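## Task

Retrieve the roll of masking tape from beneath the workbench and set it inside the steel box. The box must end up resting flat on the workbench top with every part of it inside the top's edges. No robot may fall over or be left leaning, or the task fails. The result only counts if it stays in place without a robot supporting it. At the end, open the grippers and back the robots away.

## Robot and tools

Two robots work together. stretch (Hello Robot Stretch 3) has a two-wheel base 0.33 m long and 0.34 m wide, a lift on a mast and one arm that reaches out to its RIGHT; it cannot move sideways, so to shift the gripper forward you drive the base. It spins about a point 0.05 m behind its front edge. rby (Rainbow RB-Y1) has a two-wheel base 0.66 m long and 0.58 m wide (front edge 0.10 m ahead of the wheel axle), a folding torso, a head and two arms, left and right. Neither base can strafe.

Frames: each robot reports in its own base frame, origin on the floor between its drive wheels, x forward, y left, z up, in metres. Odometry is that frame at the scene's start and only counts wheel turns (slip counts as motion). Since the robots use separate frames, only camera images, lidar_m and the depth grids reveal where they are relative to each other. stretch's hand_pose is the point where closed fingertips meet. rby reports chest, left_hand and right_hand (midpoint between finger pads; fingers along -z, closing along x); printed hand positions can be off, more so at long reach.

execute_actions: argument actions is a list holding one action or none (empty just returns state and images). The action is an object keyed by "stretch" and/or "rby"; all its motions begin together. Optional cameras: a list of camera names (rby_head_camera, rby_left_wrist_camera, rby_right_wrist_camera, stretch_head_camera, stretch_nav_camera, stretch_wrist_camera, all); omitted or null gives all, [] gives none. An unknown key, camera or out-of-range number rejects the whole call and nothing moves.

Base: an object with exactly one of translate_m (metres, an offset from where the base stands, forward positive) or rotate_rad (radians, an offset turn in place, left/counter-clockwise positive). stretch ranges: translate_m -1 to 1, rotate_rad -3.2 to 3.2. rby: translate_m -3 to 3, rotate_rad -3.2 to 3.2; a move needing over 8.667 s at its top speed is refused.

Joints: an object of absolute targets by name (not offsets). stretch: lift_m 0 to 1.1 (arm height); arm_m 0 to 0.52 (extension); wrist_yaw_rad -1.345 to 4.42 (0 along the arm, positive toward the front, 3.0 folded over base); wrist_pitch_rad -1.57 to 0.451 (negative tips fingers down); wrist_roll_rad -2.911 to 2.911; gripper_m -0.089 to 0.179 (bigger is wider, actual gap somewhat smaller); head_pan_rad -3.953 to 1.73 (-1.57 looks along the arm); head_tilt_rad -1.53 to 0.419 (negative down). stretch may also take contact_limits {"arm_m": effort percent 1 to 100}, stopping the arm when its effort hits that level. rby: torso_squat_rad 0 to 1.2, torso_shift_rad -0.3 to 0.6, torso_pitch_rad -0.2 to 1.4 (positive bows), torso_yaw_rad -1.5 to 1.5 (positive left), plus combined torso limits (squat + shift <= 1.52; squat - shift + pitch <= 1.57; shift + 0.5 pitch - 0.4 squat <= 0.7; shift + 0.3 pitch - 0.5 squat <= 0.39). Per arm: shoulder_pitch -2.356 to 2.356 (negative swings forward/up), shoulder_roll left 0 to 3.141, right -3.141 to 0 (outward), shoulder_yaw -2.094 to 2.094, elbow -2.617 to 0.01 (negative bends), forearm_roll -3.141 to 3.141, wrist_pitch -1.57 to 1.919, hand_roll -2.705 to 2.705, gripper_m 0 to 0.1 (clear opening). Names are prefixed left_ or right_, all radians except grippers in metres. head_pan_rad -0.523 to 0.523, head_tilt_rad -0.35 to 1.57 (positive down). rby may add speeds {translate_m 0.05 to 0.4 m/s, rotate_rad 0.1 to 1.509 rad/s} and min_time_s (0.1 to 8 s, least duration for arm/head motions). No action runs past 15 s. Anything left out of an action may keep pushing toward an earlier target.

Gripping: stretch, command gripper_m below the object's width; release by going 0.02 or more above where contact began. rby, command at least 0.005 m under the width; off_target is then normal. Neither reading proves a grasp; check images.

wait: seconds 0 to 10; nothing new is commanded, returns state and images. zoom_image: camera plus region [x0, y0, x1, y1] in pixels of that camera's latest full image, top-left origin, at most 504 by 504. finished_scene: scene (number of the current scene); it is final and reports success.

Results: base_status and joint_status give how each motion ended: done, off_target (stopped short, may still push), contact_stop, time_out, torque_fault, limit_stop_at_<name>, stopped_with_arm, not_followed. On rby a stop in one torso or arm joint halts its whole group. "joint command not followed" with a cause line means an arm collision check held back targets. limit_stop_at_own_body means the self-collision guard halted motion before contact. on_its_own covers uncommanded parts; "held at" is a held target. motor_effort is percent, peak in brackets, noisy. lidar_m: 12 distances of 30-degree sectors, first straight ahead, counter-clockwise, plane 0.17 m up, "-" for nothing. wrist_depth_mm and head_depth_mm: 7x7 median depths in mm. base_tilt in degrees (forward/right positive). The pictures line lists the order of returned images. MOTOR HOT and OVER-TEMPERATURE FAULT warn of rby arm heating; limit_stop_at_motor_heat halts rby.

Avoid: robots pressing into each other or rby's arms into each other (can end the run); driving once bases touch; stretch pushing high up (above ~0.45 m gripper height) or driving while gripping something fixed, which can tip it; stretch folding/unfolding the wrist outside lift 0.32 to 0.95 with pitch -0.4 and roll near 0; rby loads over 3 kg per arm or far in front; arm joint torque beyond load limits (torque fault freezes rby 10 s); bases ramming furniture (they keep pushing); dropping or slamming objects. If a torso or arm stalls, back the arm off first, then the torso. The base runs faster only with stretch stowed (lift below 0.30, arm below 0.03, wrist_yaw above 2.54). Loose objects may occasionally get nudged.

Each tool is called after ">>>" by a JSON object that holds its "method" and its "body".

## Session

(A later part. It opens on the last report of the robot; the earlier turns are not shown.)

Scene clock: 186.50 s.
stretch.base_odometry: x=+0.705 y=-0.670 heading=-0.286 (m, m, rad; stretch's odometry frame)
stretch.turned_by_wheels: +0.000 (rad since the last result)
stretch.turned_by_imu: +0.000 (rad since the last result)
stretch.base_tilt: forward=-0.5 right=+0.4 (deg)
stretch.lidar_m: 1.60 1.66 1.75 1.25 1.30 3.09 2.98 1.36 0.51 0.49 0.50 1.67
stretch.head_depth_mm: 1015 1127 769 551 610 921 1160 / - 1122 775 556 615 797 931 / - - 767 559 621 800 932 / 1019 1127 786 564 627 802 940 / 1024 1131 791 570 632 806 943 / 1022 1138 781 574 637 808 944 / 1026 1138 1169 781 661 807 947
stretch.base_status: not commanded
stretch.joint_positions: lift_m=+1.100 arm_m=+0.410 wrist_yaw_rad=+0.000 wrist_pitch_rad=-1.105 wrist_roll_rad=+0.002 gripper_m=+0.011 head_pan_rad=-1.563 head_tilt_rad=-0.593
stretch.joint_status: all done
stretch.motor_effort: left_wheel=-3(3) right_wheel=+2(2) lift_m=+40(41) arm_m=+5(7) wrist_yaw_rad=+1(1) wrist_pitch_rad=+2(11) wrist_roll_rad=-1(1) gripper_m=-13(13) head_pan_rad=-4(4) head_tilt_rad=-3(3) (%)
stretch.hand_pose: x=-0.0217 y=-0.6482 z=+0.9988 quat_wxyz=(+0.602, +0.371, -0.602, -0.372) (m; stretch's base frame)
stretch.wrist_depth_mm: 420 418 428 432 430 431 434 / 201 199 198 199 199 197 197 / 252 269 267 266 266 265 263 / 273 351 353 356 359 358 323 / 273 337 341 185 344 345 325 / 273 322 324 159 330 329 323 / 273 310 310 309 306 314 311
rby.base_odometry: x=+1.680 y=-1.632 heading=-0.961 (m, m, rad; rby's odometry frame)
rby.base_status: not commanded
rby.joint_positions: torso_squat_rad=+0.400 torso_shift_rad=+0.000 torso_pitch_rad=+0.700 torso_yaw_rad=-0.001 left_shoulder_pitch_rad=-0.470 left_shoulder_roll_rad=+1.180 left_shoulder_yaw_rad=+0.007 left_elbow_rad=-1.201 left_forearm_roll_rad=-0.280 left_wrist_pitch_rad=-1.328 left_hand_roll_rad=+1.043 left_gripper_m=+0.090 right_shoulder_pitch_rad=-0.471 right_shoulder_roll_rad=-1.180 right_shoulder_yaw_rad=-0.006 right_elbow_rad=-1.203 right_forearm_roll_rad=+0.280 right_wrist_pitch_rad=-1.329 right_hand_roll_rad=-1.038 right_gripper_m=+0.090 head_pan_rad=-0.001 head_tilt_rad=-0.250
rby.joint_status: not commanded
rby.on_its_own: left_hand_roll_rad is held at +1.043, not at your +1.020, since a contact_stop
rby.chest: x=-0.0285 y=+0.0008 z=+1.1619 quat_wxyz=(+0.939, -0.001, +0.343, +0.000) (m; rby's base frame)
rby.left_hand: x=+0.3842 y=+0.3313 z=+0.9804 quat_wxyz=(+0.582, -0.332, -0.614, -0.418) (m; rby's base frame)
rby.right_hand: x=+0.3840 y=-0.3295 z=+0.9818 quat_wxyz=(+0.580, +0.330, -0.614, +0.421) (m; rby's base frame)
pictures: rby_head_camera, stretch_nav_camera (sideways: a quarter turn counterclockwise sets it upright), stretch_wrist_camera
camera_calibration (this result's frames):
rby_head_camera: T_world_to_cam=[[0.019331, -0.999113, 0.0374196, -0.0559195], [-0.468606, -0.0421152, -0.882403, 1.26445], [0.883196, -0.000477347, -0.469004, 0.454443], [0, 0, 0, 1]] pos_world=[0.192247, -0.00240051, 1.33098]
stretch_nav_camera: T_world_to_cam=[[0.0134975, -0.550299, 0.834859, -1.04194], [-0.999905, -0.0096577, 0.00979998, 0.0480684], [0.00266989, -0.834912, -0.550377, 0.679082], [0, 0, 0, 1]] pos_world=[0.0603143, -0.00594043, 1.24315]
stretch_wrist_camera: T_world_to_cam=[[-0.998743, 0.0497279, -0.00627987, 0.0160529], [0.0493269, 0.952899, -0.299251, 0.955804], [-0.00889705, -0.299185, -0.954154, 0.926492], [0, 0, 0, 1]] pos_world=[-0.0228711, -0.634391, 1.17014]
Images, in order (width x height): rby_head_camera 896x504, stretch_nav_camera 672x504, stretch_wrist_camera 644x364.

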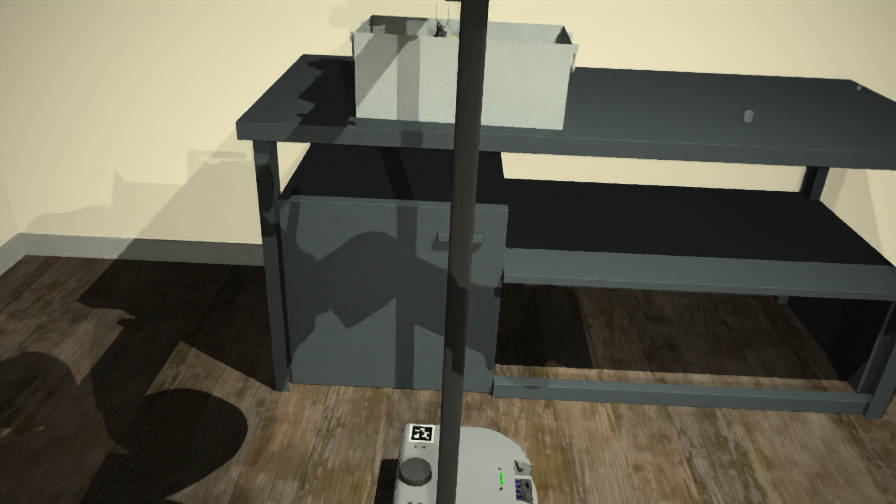

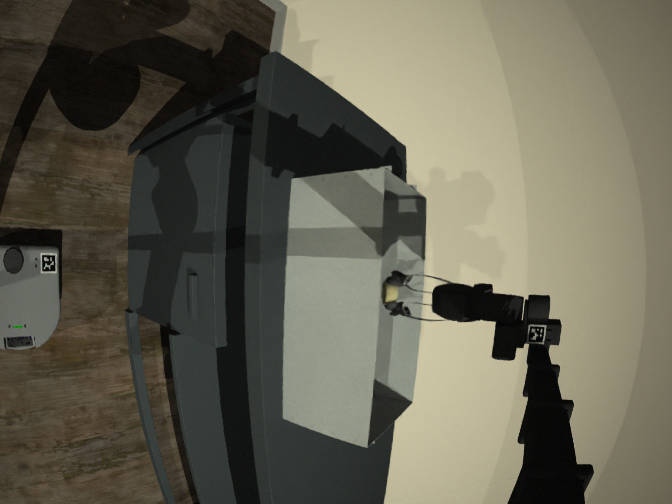

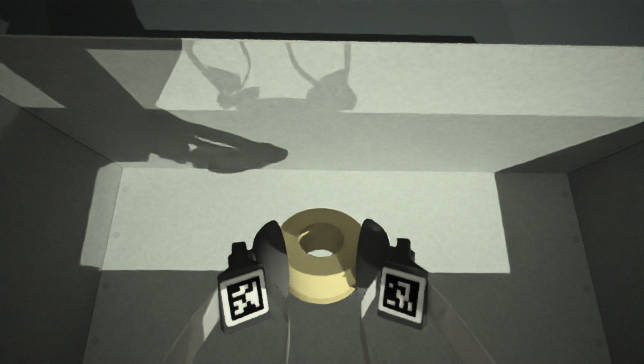

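>>> {"method": "execute_actions", "body": {"actions": [{"stretch":{"joints":{"arm_m":0.5,"wrist_pitch_rad":-1.25,"lift_m":1.0}}}], "cameras": ["stretch_nav_camera"]}}

>>> {"method": "execute_actions", "body": {"actions": [{"stretch":{"joints":{"gripper_m":0.12}}}], "cameras": []}}

>>> {"method": "execute_actions", "body": {"actions": [{"stretch":{"joints":{"lift_m":1.1,"arm_m":0.42}}}], "cameras": ["stretch_wrist_camera"]}}

>>> {"method": "execute_actions", "body": {"actions": [{"stretch":{"joints":{"wrist_pitch_rad":0,"arm_m":0.36}}}], "cameras": []}}

>>> {"method": "execute_actions", "body": {"actions": [{"stretch":{"joints":{"arm_m":0.01}}}], "cameras": ["stretch_nav_camera"]}}

Scene clock: 194.83 s.
stretch.base_odometry: x=+0.705 y=-0.670 heading=-0.286 (m, m, rad; stretch's odometry frame)
stretch.turned_by_wheels: +0.000 (rad since the last result)
stretch.turned_by_imu: -0.001 (rad since the last result)
stretch.base_tilt: forward=-0.5 right=+0.4 (deg)
stretch.lidar_m: 1.60 1.66 1.75 1.25 1.31 3.10 2.97 1.36 0.50 0.49 0.50 1.67
stretch.head_depth_mm: 1010 - 768 551 610 922 1162 / 1001 1151 774 555 615 794 931 / 1003 - 795 560 621 800 934 / 1016 1127 786 565 627 803 939 / 1021 1133 791 569 632 805 941 / 1019 1130 781 575 638 807 945 / 1024 1138 1170 783 661 809 945
stretch.base_status: not commanded
stretch.joint_positions: lift_m=+1.000 arm_m=+0.500 wrist_yaw_rad=+0.000 wrist_pitch_rad=-1.252 wrist_roll_rad=+0.002 gripper_m=+0.011 head_pan_rad=-1.563 head_tilt_rad=-0.593
stretch.joint_status: all done
stretch.motor_effort: left_wheel=-3(3) right_wheel=+3(2) lift_m=+32(33) arm_m=+5(2) wrist_yaw_rad=+1(1) wrist_pitch_rad=+1(4) wrist_roll_rad=-1(1) gripper_m=-13(12) head_pan_rad=-4(3) head_tilt_rad=-2(3) (%)
stretch.hand_pose: x=-0.0216 y=-0.7019 z=+0.8880 quat_wxyz=(+0.572, +0.414, -0.573, -0.415) (m; stretch's base frame)
stretch.wrist_depth_mm: - 67 67 67 66 66 66 / 94 90 90 89 89 88 88 / 138 137 136 134 134 132 132 / 229 231 232 230 233 235 235 / 223 225 227 184 230 232 231 / 219 220 220 159 224 226 224 / 215 215 216 217 218 219 220
rby.base_odometry: x=+1.680 y=-1.632 heading=-0.961 (m, m, rad; rby's odometry frame)
rby.base_status: not commanded
rby.joint_positions: torso_squat_rad=+0.400 torso_shift_rad=+0.000 torso_pitch_rad=+0.700 torso_yaw_rad=-0.001 left_shoulder_pitch_rad=-0.470 left_shoulder_roll_rad=+1.180 left_shoulder_yaw_rad=+0.007 left_elbow_rad=-1.201 left_forearm_roll_rad=-0.280 left_wrist_pitch_rad=-1.328 left_hand_roll_rad=+1.043 left_gripper_m=+0.090 right_shoulder_pitch_rad=-0.471 right_shoulder_roll_rad=-1.180 right_shoulder_yaw_rad=-0.006 right_elbow_rad=-1.203 right_forearm_roll_rad=+0.280 right_wrist_pitch_rad=-1.329 right_hand_roll_rad=-1.038 right_gripper_m=+0.090 head_pan_rad=-0.001 head_tilt_rad=-0.250
rby.joint_status: not commanded
rby.on_its_own: left_hand_roll_rad is held at +1.043, not at your +1.020, since a contact_stop
rby.chest: x=-0.0285 y=+0.0008 z=+1.1619 quat_wxyz=(+0.939, -0.001, +0.343, +0.000) (m; rby's base frame)
rby.left_hand: x=+0.3842 y=+0.3313 z=+0.9804 quat_wxyz=(+0.582, -0.332, -0.614, -0.418) (m; rby's base frame)
rby.right_hand: x=+0.3840 y=-0.3295 z=+0.9818 quat_wxyz=(+0.580, +0.330, -0.614, +0.421) (m; rby's base frame)
pictures: stretch_nav_camera (sideways: a quarter turn counterclockwise sets it upright)
camera_calibration (this result's frames):
stretch_nav_camera: T_world_to_cam=[[0.0134975, -0.550302, 0.834857, -1.04194], [-0.999905, -0.00965773, 0.00979998, 0.0480684], [0.00266988, -0.83491, -0.55038, 0.679086], [0, 0, 0, 1]] pos_world=[0.0603143, -0.00594025, 1.24315]
Images, in order (width x height): stretch_nav_camera 672x504.

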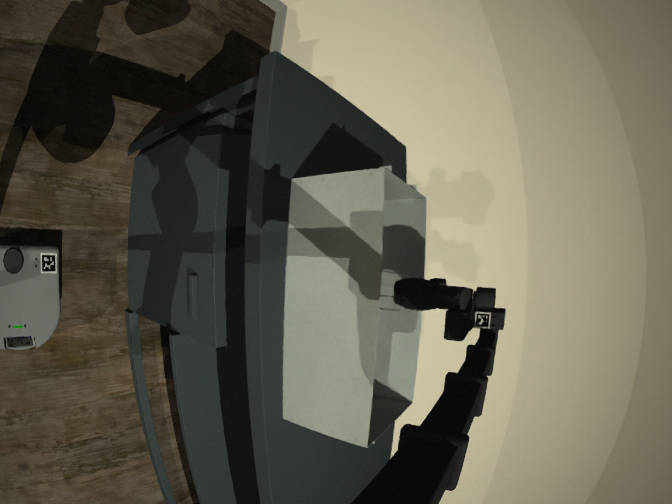

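Scene clock: 196.43 s.
stretch.base_odometry: x=+0.705 y=-0.670 heading=-0.286 (m, m, rad; stretch's odometry frame)
stretch.turned_by_wheels: +0.000 (rad since the last result)
stretch.turned_by_imu: +0.000 (rad since the last result)
stretch.base_tilt: forward=-0.6 right=+0.4 (deg)
stretch.lidar_m: 1.60 1.66 1.75 1.25 1.30 3.11 2.97 1.36 0.51 0.49 0.50 1.67
stretch.head_depth_mm: 1004 - 768 550 610 924 1165 / 1002 1153 774 555 615 797 929 / 1005 - 796 559 621 799 935 / 1019 1127 789 565 626 803 936 / 1021 1134 792 569 632 805 940 / 1023 1135 784 573 637 807 942 / 1025 1137 1168 783 659 812 945
stretch.base_status: not commanded
stretch.joint_positions: lift_m=+1.000 arm_m=+0.500 wrist_yaw_rad=+0.000 wrist_pitch_rad=-1.252 wrist_roll_rad=+0.002 gripper_m=+0.120 head_pan_rad=-1.563 head_tilt_rad=-0.593
stretch.joint_status: all done
stretch.motor_effort: left_wheel=-2(3) right_wheel=+2(1) lift_m=+31(32) arm_m=+6(5) wrist_yaw_rad=+1(1) wrist_pitch_rad=+1(1) wrist_roll_rad=-1(1) gripper_m=+0(83) head_pan_rad=-3(4) head_tilt_rad=-3(2) (%)
stretch.hand_pose: x=-0.0216 y=-0.7019 z=+0.8880 quat_wxyz=(+0.572, +0.414, -0.573, -0.415) (m; stretch's base frame)
stretch.wrist_depth_mm: - 67 67 67 66 66 66 / 94 90 89 89 88 88 88 / 137 137 135 134 133 132 131 / 228 231 230 231 232 234 236 / 225 226 228 229 229 229 234 / 221 221 222 200 224 227 226 / 214 213 215 217 217 218 220
rby.base_odometry: x=+1.680 y=-1.632 heading=-0.961 (m, m, rad; rby's odometry frame)
rby.base_status: not commanded
rby.joint_positions: torso_squat_rad=+0.400 torso_shift_rad=+0.000 torso_pitch_rad=+0.700 torso_yaw_rad=-0.001 left_shoulder_pitch_rad=-0.470 left_shoulder_roll_rad=+1.180 left_shoulder_yaw_rad=+0.007 left_elbow_rad=-1.201 left_forearm_roll_rad=-0.280 left_wrist_pitch_rad=-1.328 left_hand_roll_rad=+1.043 left_gripper_m=+0.090 right_shoulder_pitch_rad=-0.471 right_shoulder_roll_rad=-1.180 right_shoulder_yaw_rad=-0.006 right_elbow_rad=-1.203 right_forearm_roll_rad=+0.280 right_wrist_pitch_rad=-1.329 right_hand_roll_rad=-1.038 right_gripper_m=+0.090 head_pan_rad=-0.001 head_tilt_rad=-0.250
rby.joint_status: not commanded
rby.on_its_own: left_hand_roll_rad is held at +1.043, not at your +1.020, since a contact_stop
rby.chest: x=-0.0285 y=+0.0008 z=+1.1619 quat_wxyz=(+0.939, -0.001, +0.343, +0.000) (m; rby's base frame)
rby.left_hand: x=+0.3842 y=+0.3313 z=+0.9804 quat_wxyz=(+0.582, -0.332, -0.614, -0.418) (m; rby's base frame)
rby.right_hand: x=+0.3840 y=-0.3295 z=+0.9818 quat_wxyz=(+0.580, +0.330, -0.614, +0.421) (m; rby's base frame)
pictures: none
No camera images: the call's "cameras" was empty. Leave "cameras" out to get every camera's image.

Scene clock: 198.23 s.
stretch.base_odometry: x=+0.705 y=-0.670 heading=-0.286 (m, m, rad; stretch's odometry frame)
stretch.turned_by_wheels: +0.000 (rad since the last result)
stretch.turned_by_imu: +0.000 (rad since the last result)
stretch.base_tilt: forward=-0.5 right=+0.4 (deg)
stretch.lidar_m: 1.60 1.65 1.75 1.25 1.30 3.10 2.98 1.36 0.51 0.49 0.50 1.67
stretch.head_depth_mm: 1027 1125 768 551 609 922 1161 / - 1123 763 554 614 795 928 / - - 778 560 622 800 934 / 1019 1130 783 564 626 801 940 / 1019 1133 792 569 632 804 939 / 1021 1131 782 574 636 807 943 / 1025 1135 1169 782 661 810 947
stretch.base_status: not commanded
stretch.joint_positions: lift_m=+1.100 arm_m=+0.420 wrist_yaw_rad=+0.000 wrist_pitch_rad=-1.253 wrist_roll_rad=+0.002 gripper_m=+0.120 head_pan_rad=-1.563 head_tilt_rad=-0.593
stretch.joint_status: all done
stretch.motor_effort: left_wheel=-3(2) right_wheel=+1(2) lift_m=+40(42) arm_m=-6(6) wrist_yaw_rad=+1(1) wrist_pitch_rad=+1(1) wrist_roll_rad=-1(1) gripper_m=+0(0) head_pan_rad=-4(4) head_tilt_rad=-2(2) (%)
stretch.hand_pose: x=-0.0216 y=-0.6226 z=+0.9876 quat_wxyz=(+0.572, +0.414, -0.573, -0.415) (m; stretch's base frame)
stretch.wrist_depth_mm: 193 194 192 191 190 189 189 / 245 259 256 257 256 253 252 / 272 336 342 342 345 347 313 / 276 335 334 329 335 336 328 / 274 323 326 327 327 330 326 / 272 314 316 318 318 326 324 / 274 306 311 311 314 313 314
rby.base_odometry: x=+1.680 y=-1.632 heading=-0.961 (m, m, rad; rby's odometry frame)
rby.base_status: not commanded
rby.joint_positions: torso_squat_rad=+0.400 torso_shift_rad=+0.000 torso_pitch_rad=+0.700 torso_yaw_rad=-0.001 left_shoulder_pitch_rad=-0.470 left_shoulder_roll_rad=+1.180 left_shoulder_yaw_rad=+0.007 left_elbow_rad=-1.201 left_forearm_roll_rad=-0.280 left_wrist_pitch_rad=-1.328 left_hand_roll_rad=+1.043 left_gripper_m=+0.090 right_shoulder_pitch_rad=-0.471 right_shoulder_roll_rad=-1.180 right_shoulder_yaw_rad=-0.006 right_elbow_rad=-1.203 right_forearm_roll_rad=+0.280 right_wrist_pitch_rad=-1.329 right_hand_roll_rad=-1.038 right_gripper_m=+0.090 head_pan_rad=-0.001 head_tilt_rad=-0.250
rby.joint_status: not commanded
rby.on_its_own: left_hand_roll_rad is held at +1.043, not at your +1.020, since a contact_stop
rby.chest: x=-0.0285 y=+0.0008 z=+1.1619 quat_wxyz=(+0.939, -0.001, +0.343, +0.000) (m; rby's base frame)
rby.left_hand: x=+0.3842 y=+0.3313 z=+0.9804 quat_wxyz=(+0.582, -0.332, -0.614, -0.418) (m; rby's base frame)
rby.right_hand: x=+0.3840 y=-0.3295 z=+0.9818 quat_wxyz=(+0.580, +0.330, -0.614, +0.421) (m; rby's base frame)
pictures: stretch_wrist_camera
camera_calibration (this result's frames):
stretch_wrist_camera: T_world_to_cam=[[-0.998737, 0.0502327, 0.00106627, 0.00777528], [0.0494558, 0.986591, -0.15554, 0.807125], [-0.00886515, -0.15529, -0.987829, 1.04635], [0, 0, 0, 1]] pos_world=[-0.0228755, -0.634205, 1.15914]
Images, in order (width x height): stretch_wrist_camera 644x364.

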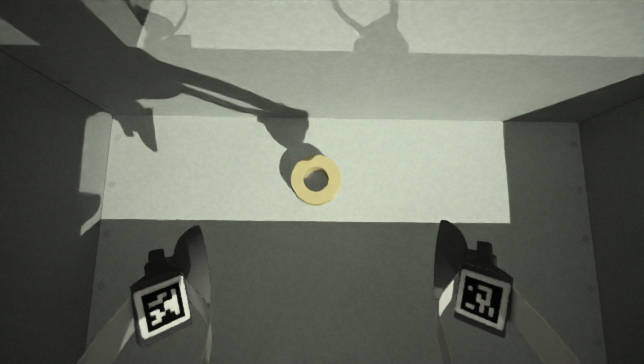

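Scene clock: 199.83 s.
stretch.base_odometry: x=+0.705 y=-0.670 heading=-0.286 (m, m, rad; stretch's odometry frame)
stretch.turned_by_wheels: +0.000 (rad since the last result)
stretch.turned_by_imu: +0.000 (rad since the last result)
stretch.base_tilt: forward=-0.5 right=+0.4 (deg)
stretch.lidar_m: 1.60 1.66 1.75 1.25 1.30 3.10 2.98 1.36 0.51 0.49 0.50 1.66
stretch.head_depth_mm: 1005 1125 769 550 610 921 1162 / - 1124 775 553 615 797 929 / - 1153 782 560 622 801 934 / 1007 1133 786 564 627 801 941 / 1022 1133 792 569 632 804 943 / 1018 1130 782 575 637 805 945 / 1024 1134 1168 782 661 812 947
stretch.base_status: not commanded
stretch.joint_positions: lift_m=+1.100 arm_m=+0.360 wrist_yaw_rad=+0.000 wrist_pitch_rad=-0.024 wrist_roll_rad=+0.002 gripper_m=+0.120 head_pan_rad=-1.563 head_tilt_rad=-0.593
stretch.joint_status: all done
stretch.motor_effort: left_wheel=-3(3) right_wheel=+3(2) lift_m=+40(40) arm_m=-7(7) wrist_yaw_rad=+1(1) wrist_pitch_rad=+11(11) wrist_roll_rad=-1(1) gripper_m=+0(0) head_pan_rad=-3(4) head_tilt_rad=-3(2) (%)
stretch.hand_pose: x=-0.0216 y=-0.7610 z=+1.2084 quat_wxyz=(+0.707, +0.008, -0.707, -0.009) (m; stretch's base frame)
stretch.wrist_depth_mm: 546 555 549 562 585 576 589 / 558 558 564 587 590 593 608 / 578 588 578 592 612 609 624 / 603 601 608 612 628 633 643 / 621 610 633 639 645 649 659 / 621 637 640 653 667 680 686 / 630 649 666 671 682 646 686
rby.base_odometry: x=+1.680 y=-1.632 heading=-0.961 (m, m, rad; rby's odometry frame)
rby.base_status: not commanded
rby.joint_positions: torso_squat_rad=+0.400 torso_shift_rad=+0.000 torso_pitch_rad=+0.700 torso_yaw_rad=-0.001 left_shoulder_pitch_rad=-0.470 left_shoulder_roll_rad=+1.180 left_shoulder_yaw_rad=+0.007 left_elbow_rad=-1.201 left_forearm_roll_rad=-0.280 left_wrist_pitch_rad=-1.328 left_hand_roll_rad=+1.043 left_gripper_m=+0.090 right_shoulder_pitch_rad=-0.471 right_shoulder_roll_rad=-1.180 right_shoulder_yaw_rad=-0.006 right_elbow_rad=-1.203 right_forearm_roll_rad=+0.280 right_wrist_pitch_rad=-1.329 right_hand_roll_rad=-1.038 right_gripper_m=+0.090 head_pan_rad=-0.001 head_tilt_rad=-0.250
rby.joint_status: not commanded
rby.on_its_own: left_hand_roll_rad is held at +1.043, not at your +1.020, since a contact_stop
rby.chest: x=-0.0285 y=+0.0008 z=+1.1619 quat_wxyz=(+0.939, -0.001, +0.343, +0.000) (m; rby's base frame)
rby.left_hand: x=+0.3842 y=+0.3313 z=+0.9804 quat_wxyz=(+0.582, -0.332, -0.614, -0.418) (m; rby's base frame)
rby.right_hand: x=+0.3840 y=-0.3295 z=+0.9818 quat_wxyz=(+0.580, +0.330, -0.614, +0.421) (m; rby's base frame)
pictures: none
No camera images: the call's "cameras" was empty. Leave "cameras" out to get every camera's image.

Scene clock: 203.60 s.
stretch.base_odometry: x=+0.705 y=-0.670 heading=-0.286 (m, m, rad; stretch's odometry frame)
stretch.turned_by_wheels: +0.000 (rad since the last result)
stretch.turned_by_imu: -0.001 (rad since the last result)
stretch.base_tilt: forward=-0.5 right=+0.4 (deg)
stretch.lidar_m: 1.60 1.66 1.75 1.25 1.30 3.10 2.98 1.36 0.51 0.49 0.50 1.67
stretch.head_depth_mm: - - - - - 922 1163 / - - - - - 797 927 / - - - - 607 799 935 / 1026 1127 805 565 627 801 938 / 1023 1113 792 570 631 806 941 / 1021 1133 781 575 636 810 941 / 1024 1136 1172 786 660 811 948
stretch.base_status: not commanded
stretch.joint_positions: lift_m=+1.100 arm_m=+0.010 wrist_yaw_rad=+0.000 wrist_pitch_rad=-0.022 wrist_roll_rad=+0.002 gripper_m=+0.120 head_pan_rad=-1.563 head_tilt_rad=-0.593
stretch.joint_status: all done
stretch.motor_effort: left_wheel=-2(2) right_wheel=+2(2) lift_m=+40(41) arm_m=-6(8) wrist_yaw_rad=+1(1) wrist_pitch_rad=+10(11) wrist_roll_rad=-1(1) gripper_m=+0(0) head_pan_rad=-3(4) head_tilt_rad=-2(2) (%)
stretch.hand_pose: x=-0.0215 y=-0.4110 z=+1.2088 quat_wxyz=(+0.707, +0.008, -0.707, -0.008) (m; stretch's base frame)
stretch.wrist_depth_mm: 863 872 908 917 883 931 934 / 894 899 910 944 932 937 946 / 908 923 946 924 967 938 995 / 930 937 981 961 978 - - / 988 990 - - - - - / - 994 548 553 553 990 901 / - 476 555 565 568 519 681
rby.base_odometry: x=+1.680 y=-1.632 heading=-0.961 (m, m, rad; rby's odometry frame)
rby.base_status: not commanded
rby.joint_positions: torso_squat_rad=+0.400 torso_shift_rad=+0.000 torso_pitch_rad=+0.700 torso_yaw_rad=-0.001 left_shoulder_pitch_rad=-0.470 left_shoulder_roll_rad=+1.180 left_shoulder_yaw_rad=+0.007 left_elbow_rad=-1.201 left_forearm_roll_rad=-0.280 left_wrist_pitch_rad=-1.328 left_hand_roll_rad=+1.043 left_gripper_m=+0.090 right_shoulder_pitch_rad=-0.471 right_shoulder_roll_rad=-1.180 right_shoulder_yaw_rad=-0.006 right_elbow_rad=-1.203 right_forearm_roll_rad=+0.280 right_wrist_pitch_rad=-1.329 right_hand_roll_rad=-1.038 right_gripper_m=+0.090 head_pan_rad=-0.001 head_tilt_rad=-0.250
rby.joint_status: not commanded
rby.on_its_own: left_hand_roll_rad is held at +1.043, not at your +1.020, since a contact_stop
rby.chest: x=-0.0285 y=+0.0008 z=+1.1619 quat_wxyz=(+0.939, -0.001, +0.343, +0.000) (m; rby's base frame)
rby.left_hand: x=+0.3842 y=+0.3313 z=+0.9804 quat_wxyz=(+0.582, -0.332, -0.614, -0.418) (m; rby's base frame)
rby.right_hand: x=+0.3840 y=-0.3295 z=+0.9818 quat_wxyz=(+0.580, +0.330, -0.614, +0.421) (m; rby's base frame)
pictures: stretch_nav_camera (sideways: a quarter turn counterclockwise sets it upright)
camera_calibration (this result's frames):
stretch_nav_camera: T_world_to_cam=[[0.0134966, -0.550311, 0.834851, -1.04193], [-0.999905, -0.00965605, 0.00979995, 0.0480684], [0.00266834, -0.834904, -0.550389, 0.679098], [0, 0, 0, 1]] pos_world=[0.0603143, -0.00593969, 1.24315]
Images, in order (width x height): stretch_nav_camera 672x504.

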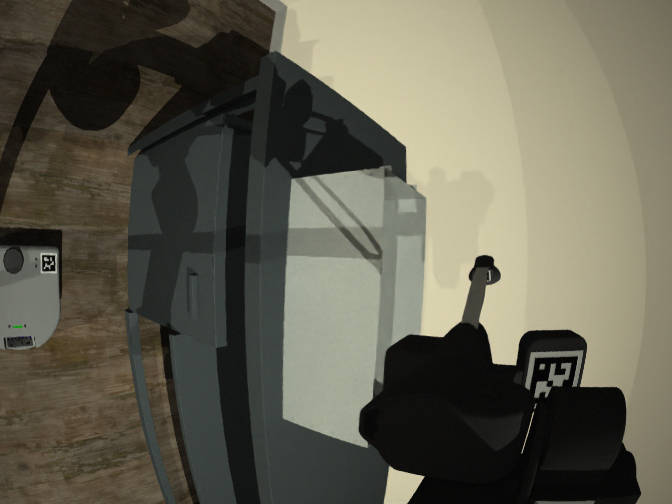

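>>> {"method": "finished_scene", "body": {"scene": 2}}

The scene is finished: the task was done.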